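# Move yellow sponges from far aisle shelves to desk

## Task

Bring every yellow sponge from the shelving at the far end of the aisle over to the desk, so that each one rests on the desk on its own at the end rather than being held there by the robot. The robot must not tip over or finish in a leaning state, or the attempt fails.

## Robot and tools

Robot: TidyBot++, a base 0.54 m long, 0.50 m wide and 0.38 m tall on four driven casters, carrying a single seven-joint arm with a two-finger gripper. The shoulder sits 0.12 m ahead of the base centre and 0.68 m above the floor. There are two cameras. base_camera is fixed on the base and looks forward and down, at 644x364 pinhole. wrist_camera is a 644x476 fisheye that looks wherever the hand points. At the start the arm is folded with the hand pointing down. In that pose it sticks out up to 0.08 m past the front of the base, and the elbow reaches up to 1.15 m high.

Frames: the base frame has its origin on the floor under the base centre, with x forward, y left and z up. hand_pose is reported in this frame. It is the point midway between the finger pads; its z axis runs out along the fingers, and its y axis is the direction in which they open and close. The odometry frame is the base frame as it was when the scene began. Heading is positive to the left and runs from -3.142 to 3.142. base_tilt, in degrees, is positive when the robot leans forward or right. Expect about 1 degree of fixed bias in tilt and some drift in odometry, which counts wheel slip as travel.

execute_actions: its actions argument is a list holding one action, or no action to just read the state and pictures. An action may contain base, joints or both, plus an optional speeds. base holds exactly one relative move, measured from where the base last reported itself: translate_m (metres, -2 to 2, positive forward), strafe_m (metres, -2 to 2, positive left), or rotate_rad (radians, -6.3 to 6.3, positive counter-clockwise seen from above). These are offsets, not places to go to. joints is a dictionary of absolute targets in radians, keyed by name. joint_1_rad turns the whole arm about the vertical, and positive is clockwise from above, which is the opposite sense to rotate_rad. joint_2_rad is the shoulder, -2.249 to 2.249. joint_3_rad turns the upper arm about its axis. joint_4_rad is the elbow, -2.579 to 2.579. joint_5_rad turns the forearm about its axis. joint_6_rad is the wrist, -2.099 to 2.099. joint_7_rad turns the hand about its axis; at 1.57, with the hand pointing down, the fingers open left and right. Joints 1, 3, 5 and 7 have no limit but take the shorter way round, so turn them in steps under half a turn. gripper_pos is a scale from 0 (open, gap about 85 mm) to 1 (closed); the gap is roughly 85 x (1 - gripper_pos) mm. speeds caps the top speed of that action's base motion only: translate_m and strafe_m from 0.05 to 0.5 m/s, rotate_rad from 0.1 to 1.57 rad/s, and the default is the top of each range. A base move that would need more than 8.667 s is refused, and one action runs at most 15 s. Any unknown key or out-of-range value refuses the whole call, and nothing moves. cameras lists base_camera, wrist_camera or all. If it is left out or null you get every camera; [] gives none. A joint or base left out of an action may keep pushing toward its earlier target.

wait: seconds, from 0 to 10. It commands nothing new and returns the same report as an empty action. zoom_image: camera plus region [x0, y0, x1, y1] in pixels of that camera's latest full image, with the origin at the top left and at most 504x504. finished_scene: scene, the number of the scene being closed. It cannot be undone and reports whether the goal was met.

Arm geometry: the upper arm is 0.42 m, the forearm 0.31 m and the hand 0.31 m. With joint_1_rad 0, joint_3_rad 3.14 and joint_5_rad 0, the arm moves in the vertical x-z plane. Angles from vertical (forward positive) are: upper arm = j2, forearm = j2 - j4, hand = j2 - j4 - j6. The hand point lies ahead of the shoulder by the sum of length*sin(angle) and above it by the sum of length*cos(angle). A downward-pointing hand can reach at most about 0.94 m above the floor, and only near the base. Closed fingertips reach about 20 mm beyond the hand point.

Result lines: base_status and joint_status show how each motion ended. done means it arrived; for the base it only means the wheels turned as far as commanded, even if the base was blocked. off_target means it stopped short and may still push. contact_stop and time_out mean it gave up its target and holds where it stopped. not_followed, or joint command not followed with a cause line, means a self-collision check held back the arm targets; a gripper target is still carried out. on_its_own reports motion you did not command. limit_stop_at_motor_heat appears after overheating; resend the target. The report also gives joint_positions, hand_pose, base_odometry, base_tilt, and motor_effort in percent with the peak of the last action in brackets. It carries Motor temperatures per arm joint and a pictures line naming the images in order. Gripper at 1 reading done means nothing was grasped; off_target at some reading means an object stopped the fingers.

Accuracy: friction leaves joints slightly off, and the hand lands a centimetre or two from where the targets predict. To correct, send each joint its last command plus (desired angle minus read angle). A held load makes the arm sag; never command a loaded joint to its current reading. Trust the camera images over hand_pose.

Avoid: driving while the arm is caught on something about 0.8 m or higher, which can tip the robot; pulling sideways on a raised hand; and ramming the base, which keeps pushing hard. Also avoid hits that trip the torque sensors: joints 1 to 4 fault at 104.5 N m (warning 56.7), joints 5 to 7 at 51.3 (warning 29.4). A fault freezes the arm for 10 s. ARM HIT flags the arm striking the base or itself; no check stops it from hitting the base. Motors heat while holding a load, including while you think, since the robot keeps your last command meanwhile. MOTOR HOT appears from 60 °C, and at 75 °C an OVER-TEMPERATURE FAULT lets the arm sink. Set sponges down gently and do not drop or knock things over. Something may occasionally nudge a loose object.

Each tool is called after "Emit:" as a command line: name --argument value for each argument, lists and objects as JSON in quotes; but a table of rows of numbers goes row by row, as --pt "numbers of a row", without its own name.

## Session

Emit:
execute_actions --actions '[{"joints":{"joint_6_rad":0.4}}]'

Scene clock: 1.57 s.
Motor temperatures (°C, as the motors report them): [36 34 31 35 48 38 43]
base_odometry: x=+0.000 y=+0.000 heading=+0.000 (m, m, rad; odometry frame)
base_tilt: forward=-0.1 right=-0.1 (deg)
base_status: not commanded
joint_positions: joint_1_rad=+0.056 joint_2_rad=-0.343 joint_3_rad=+3.179 joint_4_rad=-2.566 joint_5_rad=+0.044 joint_6_rad=+0.395 joint_7_rad=+1.531 gripper_pos=+0.000
joint_status: all done
motor_effort: joint_1_rad=+1(0) joint_2_rad=-6(6) joint_3_rad=+1(0) joint_4_rad=+18(19) joint_5_rad=+0(0) joint_6_rad=+8(8) joint_7_rad=+0(0) (%)
hand_pose: x=+0.5276 y=-0.0324 z=+0.8084 quat_wxyz=(+0.016, +0.791, -0.035, +0.610) (m; base frame)
pictures: base_camera, wrist_camera
camera_calibration (this result's frames):
wrist_camera: T_world_to_cam=[[-0.0790182, -0.996473, 0.0282273, -0.0197128], [-0.239581, -0.00850295, -0.970839, 0.967394], [0.967656, -0.0834767, -0.238064, -0.185486], [0, 0, 0, 1]] pos_world=[0.409698, -0.0269014, 0.895583]
Images, in order (width x height): base_camera 644x364, wrist_camera 644x476.

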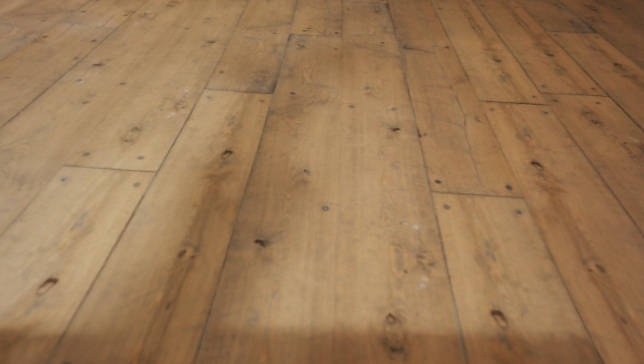

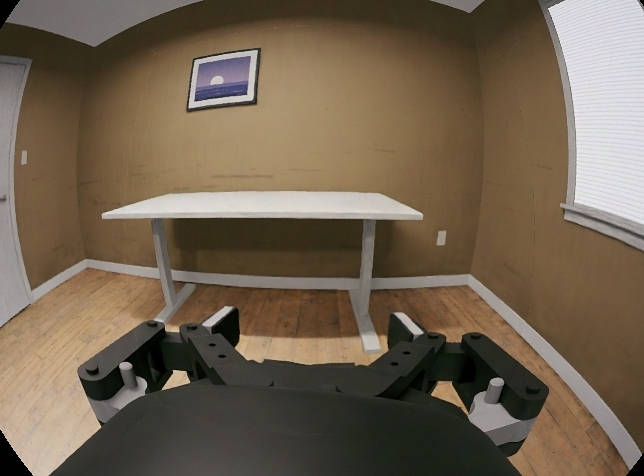

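Emit:
execute_actions --actions '[{"base":{"rotate_rad":3.07},"joints":{"joint_1_rad":-0.02,"joint_3_rad":3.13,"joint_5_rad":-0.03,"joint_7_rad":1.59}}]'

Scene clock: 6.20 s.
Motor temperatures (°C, as the motors report them): [36 34 31 35 48 38 43]
base_odometry: x=+0.000 y=+0.000 heading=+3.069 (m, m, rad; odometry frame)
base_tilt: forward=-0.1 right=-0.1 (deg)
base_status: done
joint_positions: joint_1_rad=-0.004 joint_2_rad=-0.343 joint_3_rad=+3.151 joint_4_rad=-2.566 joint_5_rad=-0.001 joint_6_rad=+0.395 joint_7_rad=+1.562 gripper_pos=+0.000
joint_status: all done
motor_effort: joint_1_rad=+0(1) joint_2_rad=-6(7) joint_3_rad=+0(1) joint_4_rad=+18(18) joint_5_rad=+0(0) joint_6_rad=+8(8) joint_7_rad=+0(0) (%)
hand_pose: x=+0.5286 y=-0.0012 z=+0.8084 quat_wxyz=(-0.003, +0.792, -0.007, +0.611) (m; base frame)
pictures: base_camera, wrist_camera
camera_calibration (this result's frames):
wrist_camera: T_world_to_cam=[[-0.0119676, -0.999421, 0.0318401, -0.026877], [-0.238221, -0.0280759, -0.970805, 0.967138], [0.971137, -0.0192032, -0.237747, -0.185861], [0, 0, 0, 1]] pos_world=[0.410568, -0.00327737, 0.89557]
Images, in order (width x height): base_camera 644x364, wrist_camera 644x476.

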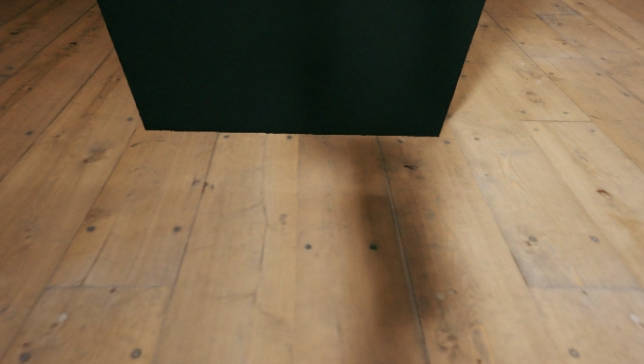

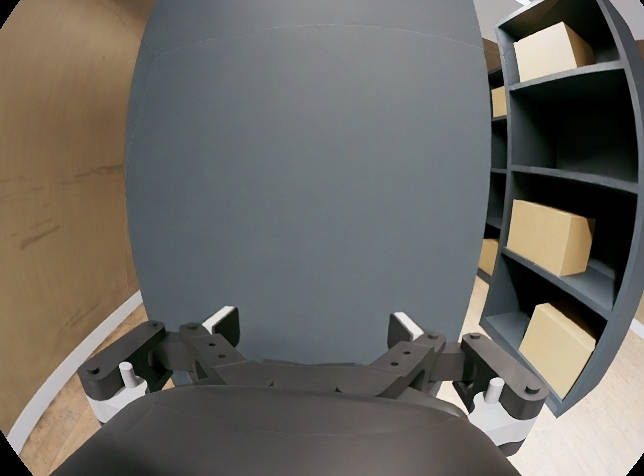

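Mirror layout.

Emit:
execute_actions --actions '[{"base":{"strafe_m":-0.62}}]'

Emit:
execute_actions --actions '[{"base":{"translate_m":0.9}}]'

Scene clock: 10.43 s.
Motor temperatures (°C, as the motors report them): [36 34 31 35 48 38 43]
base_odometry: x=+0.044 y=+0.619 heading=+3.070 (m, m, rad; odometry frame)
base_tilt: forward=-0.1 right=-0.1 (deg)
base_status: done
joint_positions: joint_1_rad=-0.004 joint_2_rad=-0.343 joint_3_rad=+3.150 joint_4_rad=-2.566 joint_5_rad=-0.001 joint_6_rad=+0.395 joint_7_rad=+1.562 gripper_pos=+0.000
joint_status: not commanded
motor_effort: joint_1_rad=+1(1) joint_2_rad=-7(7) joint_3_rad=+0(2) joint_4_rad=+19(18) joint_5_rad=+0(1) joint_6_rad=+8(8) joint_7_rad=+0(0) (%)
hand_pose: x=+0.5286 y=-0.0006 z=+0.8084 quat_wxyz=(-0.003, +0.792, -0.006, +0.611) (m; base frame)
pictures: base_camera, wrist_camera
camera_calibration (this result's frames):
wrist_camera: T_world_to_cam=[[-0.0107591, -0.999423, 0.0322204, -0.0272786], [-0.238185, -0.0287333, -0.970795, 0.967119], [0.97116, -0.0181193, -0.237739, -0.185859], [0, 0, 0, 1]] pos_world=[0.410558, -0.00284197, 0.895567]
Images, in order (width x height): base_camera 644x364, wrist_camera 644x476.

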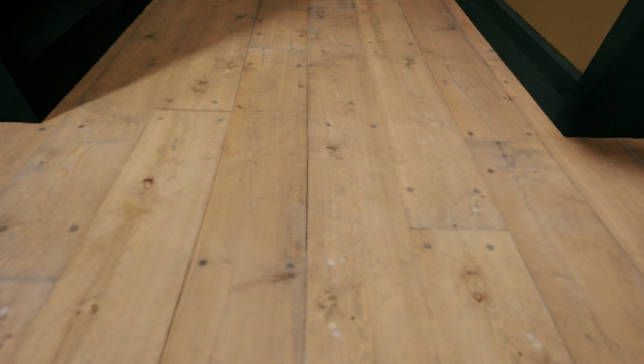

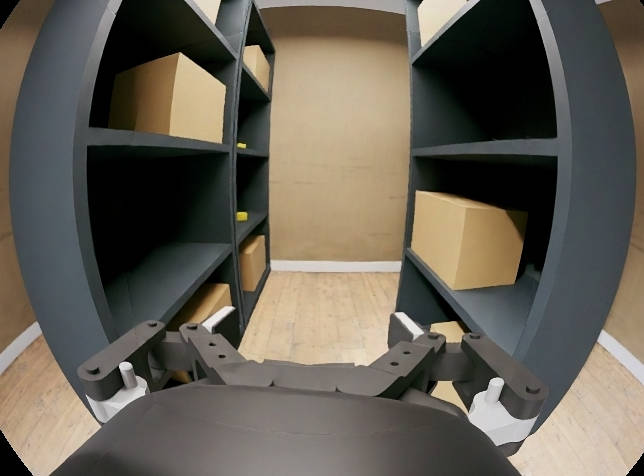

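Scene clock: 13.50 s.
Motor temperatures (°C, as the motors report them): [36 34 31 35 48 38 43]
base_odometry: x=-0.854 y=+0.683 heading=+3.070 (m, m, rad; odometry frame)
base_tilt: forward=-0.1 right=-0.1 (deg)
base_status: done
joint_positions: joint_1_rad=-0.004 joint_2_rad=-0.343 joint_3_rad=+3.150 joint_4_rad=-2.566 joint_5_rad=-0.001 joint_6_rad=+0.395 joint_7_rad=+1.562 gripper_pos=+0.000
joint_status: not commanded
motor_effort: joint_1_rad=+0(0) joint_2_rad=-6(8) joint_3_rad=+0(1) joint_4_rad=+18(20) joint_5_rad=+0(0) joint_6_rad=+8(8) joint_7_rad=+0(0) (%)
hand_pose: x=+0.5285 y=-0.0006 z=+0.8084 quat_wxyz=(-0.003, +0.792, -0.006, +0.611) (m; base frame)
pictures: base_camera, wrist_camera
camera_calibration (this result's frames):
wrist_camera: T_world_to_cam=[[-0.0107587, -0.999423, 0.0322198, -0.027278], [-0.238191, -0.0287327, -0.970793, 0.967099], [0.971159, -0.018119, -0.237745, -0.185825], [0, 0, 0, 1]] pos_world=[0.410527, -0.00284187, 0.895553]
Images, in order (width x height): base_camera 644x364, wrist_camera 644x476.

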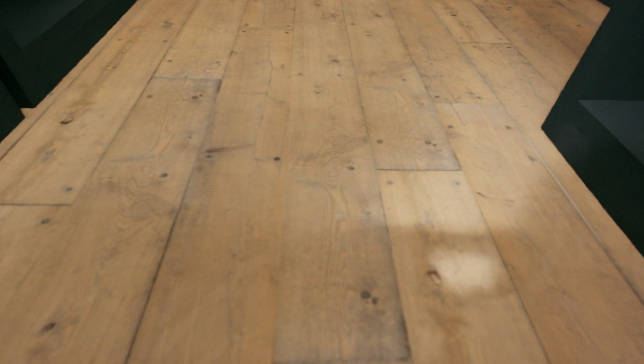

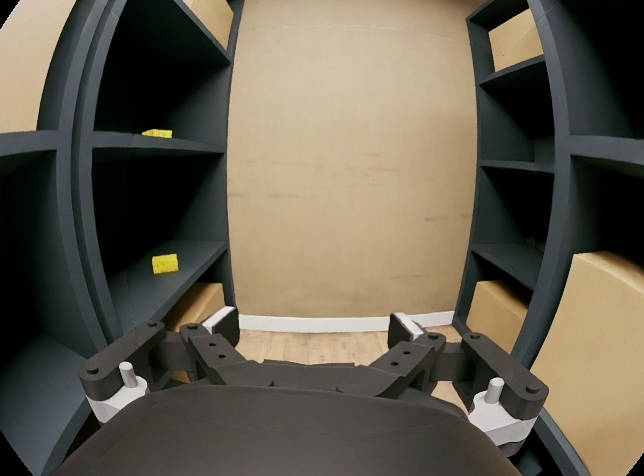

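Emit:
execute_actions --actions '[{"base":{"translate_m":1.05},"joints":{"joint_2_rad":-0.25,"joint_4_rad":-0.25,"joint_6_rad":-2.07}}]' --cameras '[]'

Emit:
execute_actions --actions '[{"base":{"strafe_m":-0.1},"joints":{"joint_1_rad":-1.59,"joint_2_rad":0.1}}]'

Scene clock: 18.93 s.
Motor temperatures (°C, as the motors report them): [36 34 31 35 48 38 43]
base_odometry: x=-1.901 y=+0.759 heading=+3.070 (m, m, rad; odometry frame)
base_tilt: forward=-0.1 right=-0.1 (deg)
base_status: done
joint_positions: joint_1_rad=-0.004 joint_2_rad=-0.270 joint_3_rad=+3.150 joint_4_rad=-0.262 joint_5_rad=-0.001 joint_6_rad=-2.047 joint_7_rad=+1.562 gripper_pos=+0.000
joint_status: all done
motor_effort: joint_1_rad=+1(1) joint_2_rad=+5(12) joint_3_rad=+0(0) joint_4_rad=+5(22) joint_5_rad=+0(0) joint_6_rad=+7(8) joint_7_rad=+0(0) (%)
hand_pose: x=+0.2820 y=-0.0003 z=+1.2612 quat_wxyz=(-0.003, +0.852, -0.006, +0.524) (m; base frame)
pictures: none
No camera images: the call's "cameras" was empty. Leave "cameras" out to get every camera's image.

Scene clock: 21.73 s.
Motor temperatures (°C, as the motors report them): [36 34 31 35 48 38 43]
base_odometry: x=-1.894 y=+0.859 heading=+3.070 (m, m, rad; odometry frame)
base_tilt: forward=-0.1 right=-0.1 (deg)
base_status: done
joint_positions: joint_1_rad=-1.572 joint_2_rad=+0.075 joint_3_rad=+3.150 joint_4_rad=-0.261 joint_5_rad=-0.002 joint_6_rad=-2.047 joint_7_rad=+1.562 gripper_pos=+0.000
joint_status: all done
motor_effort: joint_1_rad=+1(0) joint_2_rad=-12(14) joint_3_rad=-1(1) joint_4_rad=+9(10) joint_5_rad=+0(1) joint_6_rad=+6(7) joint_7_rad=+0(0) (%)
hand_pose: x=+0.1194 y=+0.3494 z=+1.1721 quat_wxyz=(-0.262, +0.662, +0.652, +0.261) (m; base frame)
pictures: base_camera, wrist_camera
camera_calibration (this result's frames):
wrist_camera: T_world_to_cam=[[0.999398, 0.00788448, 0.0337956, -0.167973], [0.029266, -0.714836, -0.698679, 1.12166], [0.0186496, 0.699247, -0.714636, 0.726316], [0, 0, 0, 1]] pos_world=[0.1215, 0.295256, 1.30841]
Images, in order (width x height): base_camera 644x364, wrist_camera 644x476.

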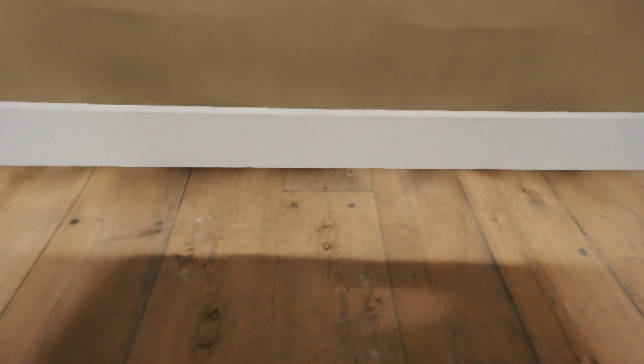

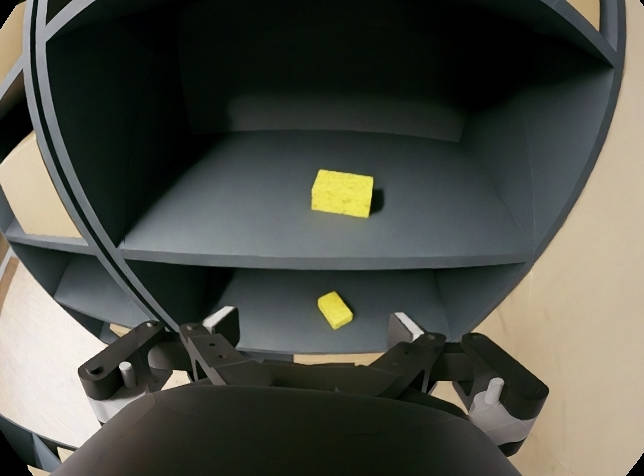

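Emit:
execute_actions --actions '[{"base":{"translate_m":-0.1},"joints":{"joint_2_rad":0.4,"joint_7_rad":-0.2}}]' --cameras '["wrist_camera"]'

Scene clock: 25.73 s.
Motor temperatures (°C, as the motors report them): [36 34 31 35 48 38 43]
base_odometry: x=-1.794 y=+0.852 heading=+3.070 (m, m, rad; odometry frame)
base_tilt: forward=-0.1 right=-0.1 (deg)
base_status: done
joint_positions: joint_1_rad=-1.578 joint_2_rad=+0.388 joint_3_rad=+3.150 joint_4_rad=-0.258 joint_5_rad=-0.003 joint_6_rad=-2.047 joint_7_rad=-0.187 gripper_pos=+0.000
joint_status: all done
motor_effort: joint_1_rad=+0(1) joint_2_rad=-27(31) joint_3_rad=+0(1) joint_4_rad=+13(13) joint_5_rad=+0(1) joint_6_rad=+3(6) joint_7_rad=+0(0) (%)
hand_pose: x=+0.1158 y=+0.4833 z=+1.0419 quat_wxyz=(-0.221, +0.971, -0.090, -0.020) (m; base frame)
pictures: wrist_camera
camera_calibration (this result's frames):
wrist_camera: T_world_to_cam=[[-0.141454, -0.898558, -0.415433, 0.877161], [-0.989844, 0.134358, 0.0464305, 0.0578415], [0.0140964, 0.417782, -0.908438, 0.878257], [0, 0, 0, 1]] pos_world=[0.168952, 0.413489, 1.15956]
Images, in order (width x height): wrist_camera 644x476.

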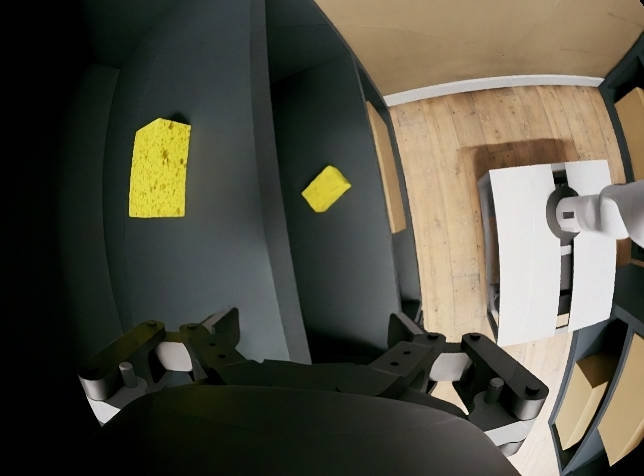

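Emit:
execute_actions --actions '[{"base":{"strafe_m":0.205},"speeds":{"strafe_m":0.2}}]' --cameras '[]'

Emit:
execute_actions --actions '[{"base":{"translate_m":0.06}}]' --cameras '["wrist_camera"]'

Scene clock: 29.50 s.
Motor temperatures (°C, as the motors report them): [36 34 31 35 48 38 43]
base_odometry: x=-1.809 y=+0.647 heading=+3.070 (m, m, rad; odometry frame)
base_tilt: forward=-0.1 right=-0.1 (deg)
base_status: done
joint_positions: joint_1_rad=-1.578 joint_2_rad=+0.392 joint_3_rad=+3.150 joint_4_rad=-0.258 joint_5_rad=-0.003 joint_6_rad=-2.049 joint_7_rad=-0.187 gripper_pos=+0.000
joint_status: not commanded
motor_effort: joint_1_rad=+0(1) joint_2_rad=-26(31) joint_3_rad=-1(1) joint_4_rad=+12(13) joint_5_rad=+0(0) joint_6_rad=+3(4) joint_7_rad=+0(0) (%)
hand_pose: x=+0.1158 y=+0.4846 z=+1.0396 quat_wxyz=(-0.219, +0.971, -0.090, -0.020) (m; base frame)
pictures: none
No camera images: the call's "cameras" was empty. Leave "cameras" out to get every camera's image.

Scene clock: 30.53 s.
Motor temperatures (°C, as the motors report them): [36 34 31 35 48 38 43]
base_odometry: x=-1.869 y=+0.651 heading=+3.070 (m, m, rad; odometry frame)
base_tilt: forward=-0.1 right=-0.1 (deg)
base_status: done
joint_positions: joint_1_rad=-1.580 joint_2_rad=+0.392 joint_3_rad=+3.150 joint_4_rad=-0.258 joint_5_rad=-0.003 joint_6_rad=-2.049 joint_7_rad=-0.187 gripper_pos=+0.000
joint_status: not commanded
motor_effort: joint_1_rad=-1(2) joint_2_rad=-27(30) joint_3_rad=+0(1) joint_4_rad=+12(13) joint_5_rad=+0(0) joint_6_rad=+3(3) joint_7_rad=+0(0) (%)
hand_pose: x=+0.1149 y=+0.4846 z=+1.0396 quat_wxyz=(-0.219, +0.972, -0.089, -0.020) (m; base frame)
pictures: wrist_camera
camera_calibration (this result's frames):
wrist_camera: T_world_to_cam=[[-0.139688, -0.901134, -0.41042, 0.873087], [-0.990111, 0.132539, 0.0459787, 0.0581962], [0.0129637, 0.412784, -0.910737, 0.880588], [0, 0, 0, 1]] pos_world=[0.168164, 0.415563, 1.15764]
Images, in order (width x height): wrist_camera 644x476.

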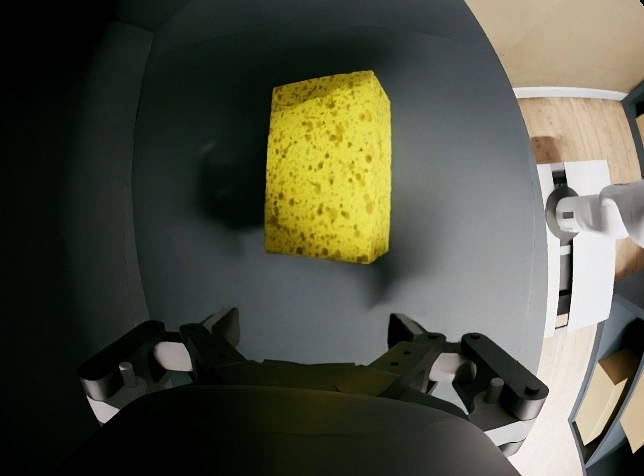

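Emit:
execute_actions --actions '[{"base":{"strafe_m":-0.022}}]' --cameras '[]'

Emit:
execute_actions --actions '[{"base":{"translate_m":0.085},"speeds":{"translate_m":0.15}}]' --cameras '[]'

Emit:
execute_actions --actions '[{"joints":{"joint_6_rad":-2.095,"joint_2_rad":0.455}}]' --cameras '["wrist_camera"]'

Scene clock: 33.57 s.
Motor temperatures (°C, as the motors report them): [36 34 31 35 48 38 43]
base_odometry: x=-1.867 y=+0.673 heading=+3.070 (m, m, rad; odometry frame)
base_tilt: forward=-0.1 right=-0.1 (deg)
base_status: done
joint_positions: joint_1_rad=-1.580 joint_2_rad=+0.392 joint_3_rad=+3.150 joint_4_rad=-0.257 joint_5_rad=-0.003 joint_6_rad=-2.049 joint_7_rad=-0.187 gripper_pos=+0.000
joint_status: not commanded
motor_effort: joint_1_rad=+0(1) joint_2_rad=-27(31) joint_3_rad=+0(1) joint_4_rad=+12(13) joint_5_rad=+0(0) joint_6_rad=+3(3) joint_7_rad=+0(0) (%)
hand_pose: x=+0.1149 y=+0.4845 z=+1.0399 quat_wxyz=(-0.219, +0.971, -0.089, -0.020) (m; base frame)
pictures: none
No camera images: the call's "cameras" was empty. Leave "cameras" out to get every camera's image.

Scene clock: 34.77 s.
Motor temperatures (°C, as the motors report them): [36 34 31 35 48 38 43]
base_odometry: x=-1.952 y=+0.680 heading=+3.070 (m, m, rad; odometry frame)
base_tilt: forward=-0.1 right=-0.1 (deg)
base_status: done
joint_positions: joint_1_rad=-1.581 joint_2_rad=+0.392 joint_3_rad=+3.150 joint_4_rad=-0.257 joint_5_rad=-0.004 joint_6_rad=-2.049 joint_7_rad=-0.187 gripper_pos=+0.000
joint_status: not commanded
motor_effort: joint_1_rad=+0(3) joint_2_rad=-28(30) joint_3_rad=+0(2) joint_4_rad=+12(13) joint_5_rad=+0(1) joint_6_rad=+3(3) joint_7_rad=+0(0) (%)
hand_pose: x=+0.1140 y=+0.4845 z=+1.0399 quat_wxyz=(-0.219, +0.972, -0.088, -0.021) (m; base frame)
pictures: none
No camera images: the call's "cameras" was empty. Leave "cameras" out to get every camera's image.

Scene clock: 35.67 s.
Motor temperatures (°C, as the motors report them): [36 34 31 35 48 38 43]
base_odometry: x=-1.952 y=+0.680 heading=+3.070 (m, m, rad; odometry frame)
base_tilt: forward=-0.1 right=-0.1 (deg)
base_status: not commanded
joint_positions: joint_1_rad=-1.581 joint_2_rad=+0.438 joint_3_rad=+3.150 joint_4_rad=-0.257 joint_5_rad=-0.004 joint_6_rad=-2.071 joint_7_rad=-0.187 gripper_pos=+0.000
joint_status: all done
motor_effort: joint_1_rad=+0(1) joint_2_rad=-30(31) joint_3_rad=-1(1) joint_4_rad=+13(13) joint_5_rad=+0(0) joint_6_rad=+2(3) joint_7_rad=+0(0) (%)
hand_pose: x=+0.1138 y=+0.4942 z=+1.0146 quat_wxyz=(-0.186, +0.978, -0.088, -0.017) (m; base frame)
pictures: wrist_camera
camera_calibration (this result's frames):
wrist_camera: T_world_to_cam=[[-0.137808, -0.927031, -0.348743, 0.821312], [-0.99038, 0.133407, 0.0367304, 0.0660432], [0.0124745, 0.35045, -0.936498, 0.91084], [0, 0, 0, 1]] pos_world=[0.167229, 0.433368, 1.137]
Images, in order (width x height): wrist_camera 644x476.

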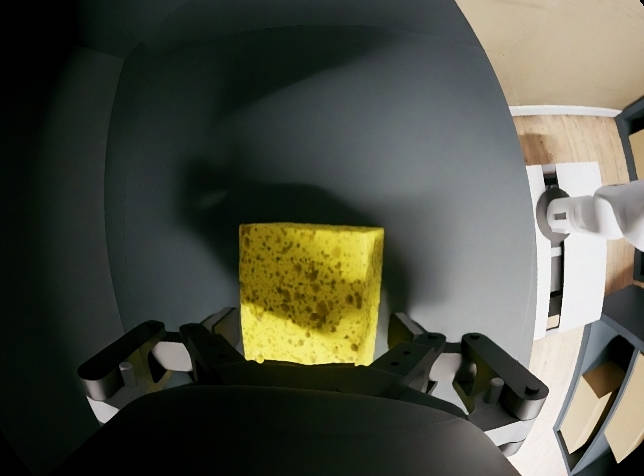

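Emit:
execute_actions --actions '[{"joints":{"gripper_pos":1}}]' --cameras '[]'

Emit:
execute_actions --actions '[{"joints":{"joint_2_rad":0.35}}]' --cameras '[]'

Emit:
execute_actions --actions '[{"base":{"strafe_m":-0.08},"joints":{"joint_2_rad":-0.25}}]' --cameras '["wrist_camera"]'

Emit:
execute_actions --actions '[{"base":{"translate_m":-2},"joints":{"joint_1_rad":-3.0}}]' --cameras '["base_camera"]'

Emit:
execute_actions --actions '[{"base":{"translate_m":-0.85},"joints":{"joint_2_rad":0.7,"joint_4_rad":-0.4,"joint_6_rad":-1.48}}]' --cameras '["wrist_camera"]'

Scene clock: 41.40 s.
Motor temperatures (°C, as the motors report them): [36 34 31 35 48 38 43]
base_odometry: x=-1.952 y=+0.679 heading=+3.070 (m, m, rad; odometry frame)
base_tilt: forward=-0.1 right=-0.1 (deg)
base_status: not commanded
joint_positions: joint_1_rad=-1.581 joint_2_rad=+0.430 joint_3_rad=+3.150 joint_4_rad=-0.238 joint_5_rad=-0.004 joint_6_rad=-2.075 joint_7_rad=-0.187 gripper_pos=+0.371
joint_status: gripper_pos off_target (ended at +0.371, target +1.000)
motor_effort: joint_1_rad=+1(1) joint_2_rad=-24(31) joint_3_rad=-1(1) joint_4_rad=+10(13) joint_5_rad=+0(1) joint_6_rad=+2(4) joint_7_rad=+0(0) (%)
hand_pose: x=+0.1138 y=+0.4910 z=+1.0242 quat_wxyz=(-0.197, +0.976, -0.088, -0.019) (m; base frame)
pictures: none
No camera images: the call's "cameras" was empty. Leave "cameras" out to get every camera's image.

Scene clock: 42.50 s.
Motor temperatures (°C, as the motors report them): [36 34 31 35 48 38 43]
base_odometry: x=-1.952 y=+0.679 heading=+3.070 (m, m, rad; odometry frame)
base_tilt: forward=-0.1 right=-0.1 (deg)
base_status: not commanded
joint_positions: joint_1_rad=-1.581 joint_2_rad=+0.367 joint_3_rad=+3.150 joint_4_rad=-0.248 joint_5_rad=-0.004 joint_6_rad=-2.075 joint_7_rad=-0.187 gripper_pos=+0.372
joint_status: all done
motor_effort: joint_1_rad=+0(0) joint_2_rad=-26(33) joint_3_rad=-1(0) joint_4_rad=+12(14) joint_5_rad=+0(0) joint_6_rad=+3(3) joint_7_rad=+0(0) (%)
hand_pose: x=+0.1140 y=+0.4684 z=+1.0511 quat_wxyz=(-0.223, +0.971, -0.088, -0.021) (m; base frame)
pictures: none
No camera images: the call's "cameras" was empty. Leave "cameras" out to get every camera's image.

Scene clock: 44.33 s.
Motor temperatures (°C, as the motors report them): [36 34 31 35 48 38 43]
base_odometry: x=-1.946 y=+0.759 heading=+3.070 (m, m, rad; odometry frame)
base_tilt: forward=-0.1 right=-0.1 (deg)
base_status: done
joint_positions: joint_1_rad=-1.581 joint_2_rad=-0.245 joint_3_rad=+3.150 joint_4_rad=-0.250 joint_5_rad=-0.004 joint_6_rad=-2.075 joint_7_rad=-0.187 gripper_pos=+0.372
joint_status: all done
motor_effort: joint_1_rad=+0(1) joint_2_rad=+5(34) joint_3_rad=+0(1) joint_4_rad=+5(15) joint_5_rad=+0(0) joint_6_rad=+7(7) joint_7_rad=+0(0) (%)
hand_pose: x=+0.1172 y=+0.1714 z=+1.2527 quat_wxyz=(-0.504, +0.859, -0.078, -0.050) (m; base frame)
pictures: wrist_camera
camera_calibration (this result's frames):
wrist_camera: T_world_to_cam=[[-0.142179, -0.496547, -0.856286, 1.16815], [-0.989818, 0.07723, 0.119566, 0.00943683], [0.00676104, 0.864567, -0.502471, 0.615746], [0, 0, 0, 1]] pos_world=[0.171264, 0.046958, 1.30854]
Images, in order (width x height): wrist_camera 644x476.

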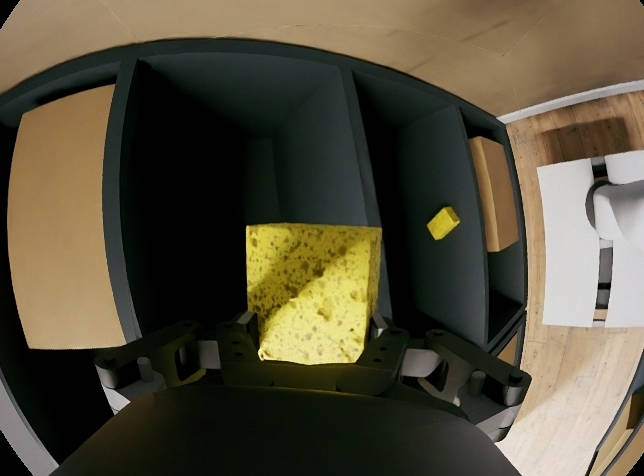

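Scene clock: 49.70 s.
Motor temperatures (°C, as the motors report them): [36 34 31 35 48 38 43]
base_odometry: x=+0.049 y=+0.617 heading=+3.070 (m, m, rad; odometry frame)
base_tilt: forward=-0.1 right=-0.1 (deg)
base_status: done
joint_positions: joint_1_rad=-2.981 joint_2_rad=-0.244 joint_3_rad=+3.150 joint_4_rad=-0.250 joint_5_rad=-0.004 joint_6_rad=-2.075 joint_7_rad=-0.187 gripper_pos=+0.372
joint_status: all done
motor_effort: joint_1_rad=+0(1) joint_2_rad=+3(9) joint_3_rad=+1(1) joint_4_rad=+5(6) joint_5_rad=+0(1) joint_6_rad=+7(7) joint_7_rad=+0(0) (%)
hand_pose: x=-0.0506 y=+0.0275 z=+1.2526 quat_wxyz=(-0.353, +0.707, +0.494, -0.362) (m; base frame)
pictures: base_camera
Images, in order (width x height): base_camera 644x364.

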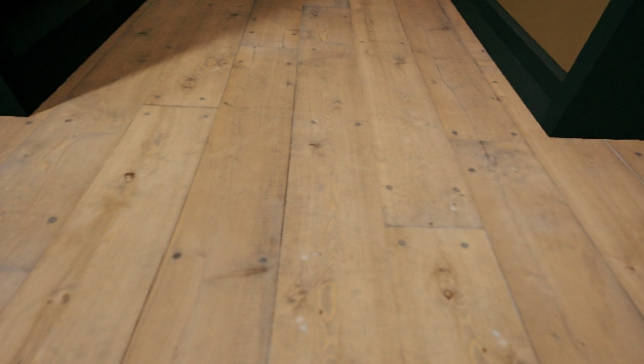

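Scene clock: 52.73 s.
Motor temperatures (°C, as the motors report them): [36 34 31 35 48 38 43]
base_odometry: x=+0.897 y=+0.556 heading=+3.070 (m, m, rad; odometry frame)
base_tilt: forward=-0.2 right=-0.1 (deg)
base_status: done
joint_positions: joint_1_rad=-2.981 joint_2_rad=+0.703 joint_3_rad=+3.150 joint_4_rad=-0.396 joint_5_rad=-0.004 joint_6_rad=-1.500 joint_7_rad=-0.187 gripper_pos=+0.372
joint_status: all done
motor_effort: joint_1_rad=+0(0) joint_2_rad=-43(49) joint_3_rad=-1(1) joint_4_rad=+17(19) joint_5_rad=+0(0) joint_6_rad=+4(8) joint_7_rad=+0(0) (%)
hand_pose: x=-0.5845 y=+0.1145 z=+0.8793 quat_wxyz=(-0.188, +0.790, +0.552, -0.191) (m; base frame)
pictures: wrist_camera
camera_calibration (this result's frames):
wrist_camera: T_world_to_cam=[[0.820079, -0.281315, -0.49833, 0.943445], [-0.291687, -0.954697, 0.058926, -0.0565132], [-0.492331, 0.0970323, -0.864983, 0.597], [0, 0, 0, 1]] pos_world=[-0.496262, 0.153524, 0.989872]
Images, in order (width x height): wrist_camera 644x476.

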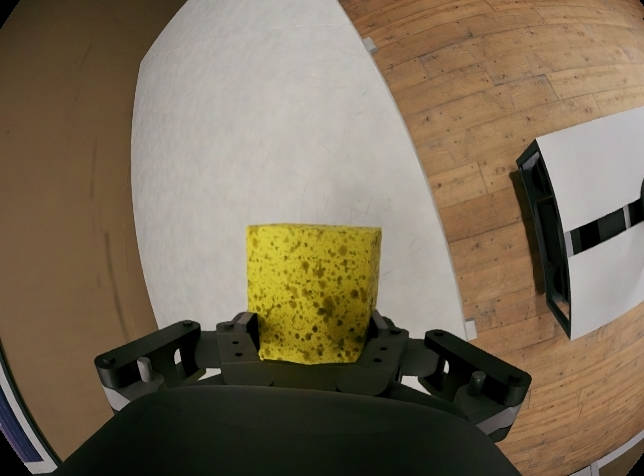

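Edge near x=-0.52; go a bit further.

Emit:
execute_actions --actions '[{"base":{"translate_m":-0.1},"joints":{"joint_2_rad":0.85}}]' --cameras '[]'

Emit:
execute_actions --actions '[{"joints":{"joint_2_rad":0.905}}]' --cameras '[]'

Scene clock: 55.60 s.
Motor temperatures (°C, as the motors report them): [36 34 31 35 48 38 43]
base_odometry: x=+0.997 y=+0.548 heading=+3.070 (m, m, rad; odometry frame)
base_tilt: forward=-0.2 right=-0.1 (deg)
base_status: done
joint_positions: joint_1_rad=-2.983 joint_2_rad=+0.860 joint_3_rad=+3.150 joint_4_rad=-0.403 joint_5_rad=-0.004 joint_6_rad=-1.499 joint_7_rad=-0.187 gripper_pos=+0.372
joint_status: all done
motor_effort: joint_1_rad=+1(1) joint_2_rad=-47(55) joint_3_rad=-1(1) joint_4_rad=+17(20) joint_5_rad=+0(0) joint_6_rad=+2(5) joint_7_rad=+0(0) (%)
hand_pose: x=-0.6053 y=+0.1168 z=+0.7623 quat_wxyz=(-0.132, +0.805, +0.563, -0.134) (m; base frame)
pictures: none
No camera images: the call's "cameras" was empty. Leave "cameras" out to get every camera's image.

Scene clock: 57.37 s.
Motor temperatures (°C, as the motors report them): [36 35 31 35 48 38 43]
base_odometry: x=+0.996 y=+0.548 heading=+3.070 (m, m, rad; odometry frame)
base_tilt: forward=-0.2 right=-0.1 (deg)
base_status: not commanded
joint_positions: joint_1_rad=-2.983 joint_2_rad=+0.877 joint_3_rad=+3.150 joint_4_rad=-0.391 joint_5_rad=-0.004 joint_6_rad=-1.499 joint_7_rad=-0.187 gripper_pos=+0.372
joint_status: all done
motor_effort: joint_1_rad=+1(0) joint_2_rad=-46(50) joint_3_rad=+0(2) joint_4_rad=+17(18) joint_5_rad=+0(0) joint_6_rad=+2(3) joint_7_rad=+0(0) (%)
hand_pose: x=-0.6092 y=+0.1174 z=+0.7545 quat_wxyz=(-0.131, +0.805, +0.564, -0.132) (m; base frame)
pictures: none
No camera images: the call's "cameras" was empty. Leave "cameras" out to get every camera's image.

Emit:
execute_actions --actions '[{"joints":{"gripper_pos":0,"joint_2_rad":0.88}}]' --cameras '[]'

Emit:
execute_actions --actions '[{"joints":{"joint_2_rad":0.72}}]' --cameras '[]'

Emit:
execute_actions --actions '[{"base":{"translate_m":0.95},"joints":{"joint_2_rad":-0.25,"joint_4_rad":-0.25,"joint_6_rad":-2.07,"joint_7_rad":1.57}}]'

Scene clock: 61.33 s.
Motor temperatures (°C, as the motors report them): [36 35 31 35 48 38 43]
base_odometry: x=+0.996 y=+0.548 heading=+3.070 (m, m, rad; odometry frame)
base_tilt: forward=-0.2 right=-0.1 (deg)
base_status: not commanded
joint_positions: joint_1_rad=-2.983 joint_2_rad=+0.878 joint_3_rad=+3.150 joint_4_rad=-0.392 joint_5_rad=-0.004 joint_6_rad=-1.499 joint_7_rad=-0.187 gripper_pos=+0.000
joint_status: all done
motor_effort: joint_1_rad=+0(0) joint_2_rad=-47(49) joint_3_rad=-1(1) joint_4_rad=+18(18) joint_5_rad=+0(0) joint_6_rad=+3(2) joint_7_rad=+0(0) (%)
hand_pose: x=-0.6092 y=+0.1174 z=+0.7538 quat_wxyz=(-0.130, +0.805, +0.564, -0.132) (m; base frame)
pictures: none
No camera images: the call's "cameras" was empty. Leave "cameras" out to get every camera's image.

Scene clock: 62.50 s.
Motor temperatures (°C, as the motors report them): [36 35 31 35 48 38 43]
base_odometry: x=+0.996 y=+0.548 heading=+3.070 (m, m, rad; odometry frame)
base_tilt: forward=-0.2 right=-0.1 (deg)
base_status: not commanded
joint_positions: joint_1_rad=-2.983 joint_2_rad=+0.718 joint_3_rad=+3.150 joint_4_rad=-0.396 joint_5_rad=-0.004 joint_6_rad=-1.499 joint_7_rad=-0.187 gripper_pos=+0.000
joint_status: all done
motor_effort: joint_1_rad=+0(0) joint_2_rad=-43(54) joint_3_rad=+0(1) joint_4_rad=+17(20) joint_5_rad=+0(0) joint_6_rad=+4(4) joint_7_rad=+0(0) (%)
hand_pose: x=-0.5879 y=+0.1140 z=+0.8689 quat_wxyz=(-0.183, +0.791, +0.553, -0.187) (m; base frame)
pictures: none
No camera images: the call's "cameras" was empty. Leave "cameras" out to get every camera's image.

Scene clock: 65.87 s.
Motor temperatures (°C, as the motors report them): [36 35 31 35 48 38 43]
base_odometry: x=+0.049 y=+0.616 heading=+3.070 (m, m, rad; odometry frame)
base_tilt: forward=-0.1 right=-0.1 (deg)
base_status: done
joint_positions: joint_1_rad=-2.987 joint_2_rad=-0.257 joint_3_rad=+3.149 joint_4_rad=-0.254 joint_5_rad=-0.006 joint_6_rad=-2.049 joint_7_rad=+1.544 gripper_pos=+0.000
joint_status: all done
motor_effort: joint_1_rad=+0(4) joint_2_rad=+6(49) joint_3_rad=+0(2) joint_4_rad=+5(20) joint_5_rad=+0(1) joint_6_rad=+7(8) joint_7_rad=+0(0) (%)
hand_pose: x=-0.0484 y=+0.0254 z=+1.2606 quat_wxyz=(-0.519, +0.079, +0.850, +0.033) (m; base frame)
pictures: base_camera, wrist_camera
camera_calibration (this result's frames):
wrist_camera: T_world_to_cam=[[0.16189, 0.986636, 0.0184704, -0.0468396], [0.44048, -0.0555007, -0.896045, 1.20875], [-0.883045, 0.153197, -0.443578, 0.647764], [0, 0, 0, 1]] pos_world=[0.0471577, 0.0140649, 1.37129]
Images, in order (width x height): base_camera 644x364, wrist_camera 644x476.

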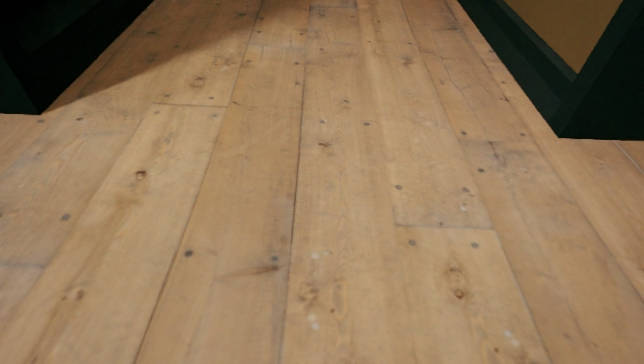

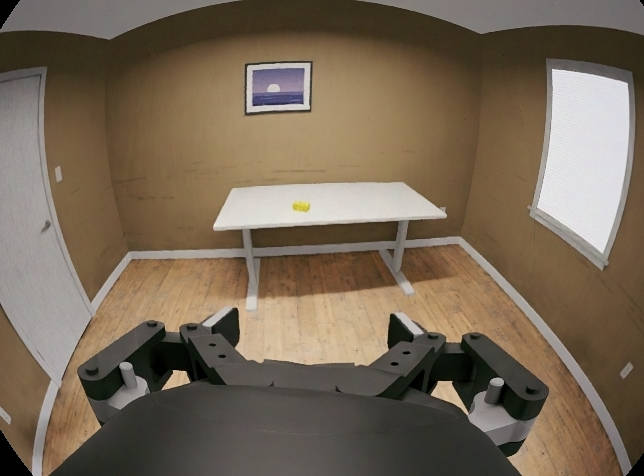

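Emit:
execute_actions --actions '[{"base":{"translate_m":2},"joints":{"joint_1_rad":-1.56}}]' --cameras '[]'

Emit:
execute_actions --actions '[{"base":{"strafe_m":-0.3}}]' --cameras '[]'

Emit:
execute_actions --actions '[{"joints":{"joint_2_rad":0.7,"joint_4_rad":-1.25,"joint_6_rad":-1.6}}]' --cameras '[]'

Emit:
execute_actions --actions '[{"joints":{"joint_6_rad":-0.8}}]'

Scene clock: 74.93 s.
Motor temperatures (°C, as the motors report them): [36 35 31 35 48 38 43]
base_odometry: x=-1.946 y=+0.758 heading=+3.070 (m, m, rad; odometry frame)
base_tilt: forward=-0.1 right=-0.1 (deg)
base_status: done
joint_positions: joint_1_rad=-1.579 joint_2_rad=-0.252 joint_3_rad=+3.149 joint_4_rad=-0.254 joint_5_rad=-0.006 joint_6_rad=-2.049 joint_7_rad=+1.544 gripper_pos=+0.000
joint_status: all done
motor_effort: joint_1_rad=+0(1) joint_2_rad=+5(6) joint_3_rad=+0(1) joint_4_rad=+5(6) joint_5_rad=+0(1) joint_6_rad=+7(7) joint_7_rad=+0(0) (%)
hand_pose: x=+0.1169 y=+0.1718 z=+1.2598 quat_wxyz=(-0.374, +0.611, +0.598, +0.360) (m; base frame)
pictures: none
No camera images: the call's "cameras" was empty. Leave "cameras" out to get every camera's image.

Scene clock: 76.83 s.
Motor temperatures (°C, as the motors report them): [36 35 31 35 48 38 43]
base_odometry: x=-1.925 y=+1.057 heading=+3.071 (m, m, rad; odometry frame)
base_tilt: forward=-0.1 right=-0.1 (deg)
base_status: done
joint_positions: joint_1_rad=-1.579 joint_2_rad=-0.258 joint_3_rad=+3.149 joint_4_rad=-0.253 joint_5_rad=-0.006 joint_6_rad=-2.049 joint_7_rad=+1.544 gripper_pos=+0.000
joint_status: not commanded
motor_effort: joint_1_rad=+1(0) joint_2_rad=+3(10) joint_3_rad=+0(0) joint_4_rad=+5(6) joint_5_rad=+0(0) joint_6_rad=+7(7) joint_7_rad=+0(0) (%)
hand_pose: x=+0.1169 y=+0.1682 z=+1.2611 quat_wxyz=(-0.376, +0.610, +0.597, +0.362) (m; base frame)
pictures: none
No camera images: the call's "cameras" was empty. Leave "cameras" out to get every camera's image.

Scene clock: 79.13 s.
Motor temperatures (°C, as the motors report them): [36 35 31 35 48 38 43]
base_odometry: x=-1.925 y=+1.057 heading=+3.071 (m, m, rad; odometry frame)
base_tilt: forward=-0.1 right=-0.1 (deg)
base_status: not commanded
joint_positions: joint_1_rad=-1.579 joint_2_rad=+0.683 joint_3_rad=+3.149 joint_4_rad=-1.241 joint_5_rad=-0.006 joint_6_rad=-1.624 joint_7_rad=+1.544 gripper_pos=+0.000
joint_status: all done
motor_effort: joint_1_rad=+0(1) joint_2_rad=-38(44) joint_3_rad=-1(0) joint_4_rad=+14(18) joint_5_rad=+0(0) joint_6_rad=-4(7) joint_7_rad=+0(0) (%)
hand_pose: x=+0.1150 y=+0.4377 z=+0.6136 quat_wxyz=(+0.144, +0.702, +0.683, -0.141) (m; base frame)
pictures: none
No camera images: the call's "cameras" was empty. Leave "cameras" out to get every camera's image.

Scene clock: 80.47 s.
Motor temperatures (°C, as the motors report them): [36 35 31 35 48 38 43]
base_odometry: x=-1.925 y=+1.057 heading=+3.071 (m, m, rad; odometry frame)
base_tilt: forward=-0.1 right=-0.1 (deg)
base_status: not commanded
joint_positions: joint_1_rad=-1.579 joint_2_rad=+0.683 joint_3_rad=+3.149 joint_4_rad=-1.244 joint_5_rad=-0.006 joint_6_rad=-0.804 joint_7_rad=+1.544 gripper_pos=+0.000
joint_status: all done
motor_effort: joint_1_rad=+1(0) joint_2_rad=-42(43) joint_3_rad=-1(1) joint_4_rad=+18(18) joint_5_rad=+0(0) joint_6_rad=+3(3) joint_7_rad=+0(0) (%)
hand_pose: x=+0.1149 y=+0.6845 z=+0.6133 quat_wxyz=(-0.146, +0.702, +0.683, +0.142) (m; base frame)
pictures: base_camera, wrist_camera
camera_calibration (this result's frames):
wrist_camera: T_world_to_cam=[[0.999782, 0.00796586, 0.0193157, -0.138515], [0.0152486, -0.910194, -0.413901, 0.931622], [0.0142839, 0.414106, -0.910117, 0.408342], [0, 0, 0, 1]] pos_world=[0.118446, 0.679963, 0.759914]
Images, in order (width x height): base_camera 644x364, wrist_camera 644x476.

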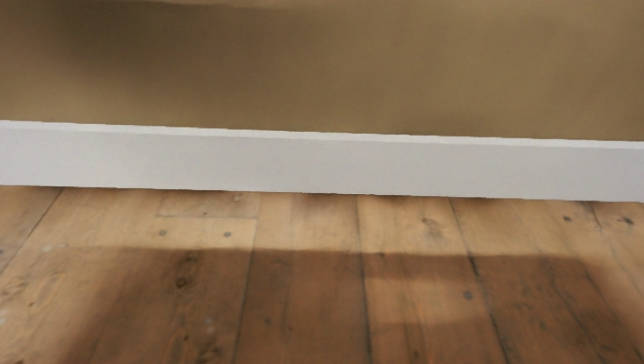

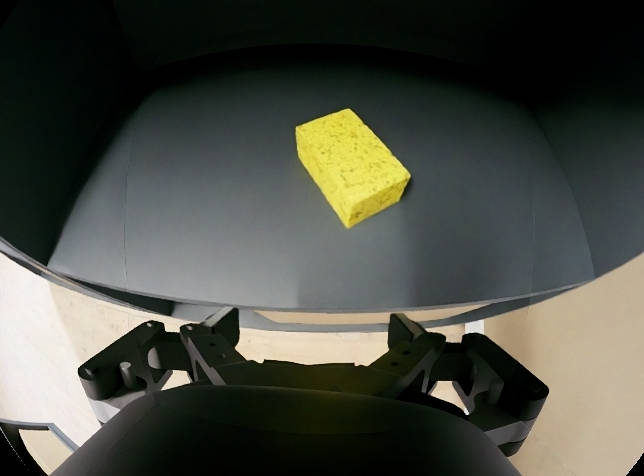

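Emit:
execute_actions --actions '[{"base":{"translate_m":0.035},"joints":{"joint_7_rad":2.05}}]' --cameras '[]'

Emit:
execute_actions --actions '[{"base":{"strafe_m":0.16},"speeds":{"strafe_m":0.2}}]' --cameras '["wrist_camera"]'

Scene clock: 83.27 s.
Motor temperatures (°C, as the motors report them): [36 35 31 35 48 38 43]
base_odometry: x=-1.960 y=+1.060 heading=+3.070 (m, m, rad; odometry frame)
base_tilt: forward=-0.1 right=-0.1 (deg)
base_status: done
joint_positions: joint_1_rad=-1.562 joint_2_rad=+0.683 joint_3_rad=+3.148 joint_4_rad=-1.244 joint_5_rad=-0.006 joint_6_rad=-0.804 joint_7_rad=+2.039 gripper_pos=+0.000
joint_status: all done
motor_effort: joint_1_rad=+0(4) joint_2_rad=-43(43) joint_3_rad=-1(3) joint_4_rad=+18(18) joint_5_rad=+0(1) joint_6_rad=+3(3) joint_7_rad=+0(1) (%)
hand_pose: x=+0.1259 y=+0.6845 z=+0.6133 quat_wxyz=(-0.106, +0.520, +0.830, +0.174) (m; base frame)
pictures: none
No camera images: the call's "cameras" was empty. Leave "cameras" out to get every camera's image.

Scene clock: 84.80 s.
Motor temperatures (°C, as the motors report them): [36 35 31 35 48 38 43]
base_odometry: x=-1.972 y=+0.900 heading=+3.070 (m, m, rad; odometry frame)
base_tilt: forward=-0.1 right=-0.2 (deg)
base_status: done
joint_positions: joint_1_rad=-1.562 joint_2_rad=+0.684 joint_3_rad=+3.148 joint_4_rad=-1.244 joint_5_rad=-0.006 joint_6_rad=-0.804 joint_7_rad=+2.039 gripper_pos=+0.000
joint_status: not commanded
motor_effort: joint_1_rad=+0(0) joint_2_rad=-44(44) joint_3_rad=-1(1) joint_4_rad=+17(19) joint_5_rad=+0(0) joint_6_rad=+3(3) joint_7_rad=+0(0) (%)
hand_pose: x=+0.1259 y=+0.6843 z=+0.6125 quat_wxyz=(-0.106, +0.520, +0.830, +0.173) (m; base frame)
pictures: wrist_camera
camera_calibration (this result's frames):
wrist_camera: T_world_to_cam=[[0.879901, 0.427774, 0.206843, -0.53652], [0.47504, -0.801629, -0.362944, 0.767497], [0.0105531, 0.417613, -0.908563, 0.404714], [0, 0, 0, 1]] pos_world=[0.103222, 0.675743, 0.757242]
Images, in order (width x height): wrist_camera 644x476.

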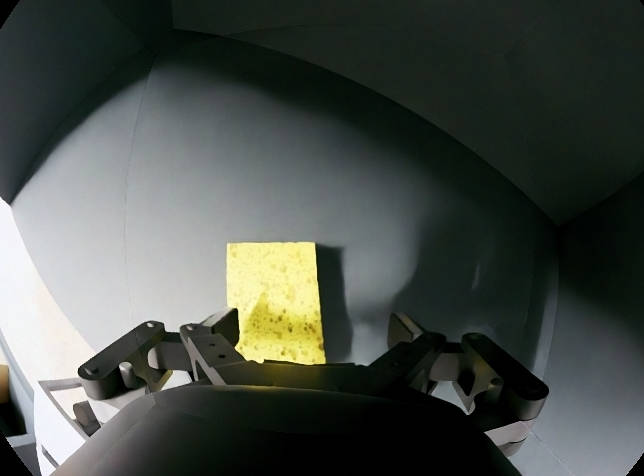

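Emit:
execute_actions --actions '[{"base":{"translate_m":-0.015},"speeds":{"translate_m":0.05}}]' --cameras '[]'

Emit:
execute_actions --actions '[{"joints":{"joint_2_rad":0.77}}]' --cameras '["wrist_camera"]'

Scene clock: 87.53 s.
Motor temperatures (°C, as the motors report them): [36 35 31 35 48 38 43]
base_odometry: x=-1.957 y=+0.899 heading=+3.070 (m, m, rad; odometry frame)
base_tilt: forward=-0.1 right=-0.2 (deg)
base_status: done
joint_positions: joint_1_rad=-1.562 joint_2_rad=+0.684 joint_3_rad=+3.147 joint_4_rad=-1.244 joint_5_rad=-0.006 joint_6_rad=-0.804 joint_7_rad=+2.039 gripper_pos=+0.000
joint_status: not commanded
motor_effort: joint_1_rad=+2(4) joint_2_rad=-42(44) joint_3_rad=+1(3) joint_4_rad=+18(19) joint_5_rad=+0(1) joint_6_rad=+3(3) joint_7_rad=+0(0) (%)
hand_pose: x=+0.1255 y=+0.6843 z=+0.6125 quat_wxyz=(-0.106, +0.520, +0.830, +0.173) (m; base frame)
pictures: none
No camera images: the call's "cameras" was empty. Leave "cameras" out to get every camera's image.

Scene clock: 88.47 s.
Motor temperatures (°C, as the motors report them): [36 35 31 35 48 38 43]
base_odometry: x=-1.957 y=+0.899 heading=+3.070 (m, m, rad; odometry frame)
base_tilt: forward=-0.1 right=-0.1 (deg)
base_status: not commanded
joint_positions: joint_1_rad=-1.562 joint_2_rad=+0.758 joint_3_rad=+3.147 joint_4_rad=-1.246 joint_5_rad=-0.006 joint_6_rad=-0.804 joint_7_rad=+2.039 gripper_pos=+0.000
joint_status: all done
motor_effort: joint_1_rad=+0(1) joint_2_rad=-44(47) joint_3_rad=+0(1) joint_4_rad=+17(18) joint_5_rad=+0(0) joint_6_rad=+2(3) joint_7_rad=+0(0) (%)
hand_pose: x=+0.1255 y=+0.6765 z=+0.5616 quat_wxyz=(-0.087, +0.523, +0.836, +0.142) (m; base frame)
pictures: wrist_camera
camera_calibration (this result's frames):
wrist_camera: T_world_to_cam=[[0.879871, 0.442601, 0.173007, -0.513291], [0.475121, -0.826501, -0.30192, 0.725597], [0.00936069, 0.34785, -0.937503, 0.425246], [0, 0, 0, 1]] pos_world=[0.102904, 0.678968, 0.706545]
Images, in order (width x height): wrist_camera 644x476.

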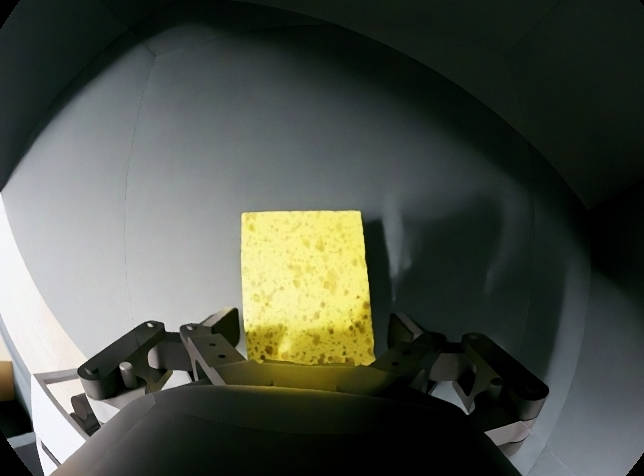

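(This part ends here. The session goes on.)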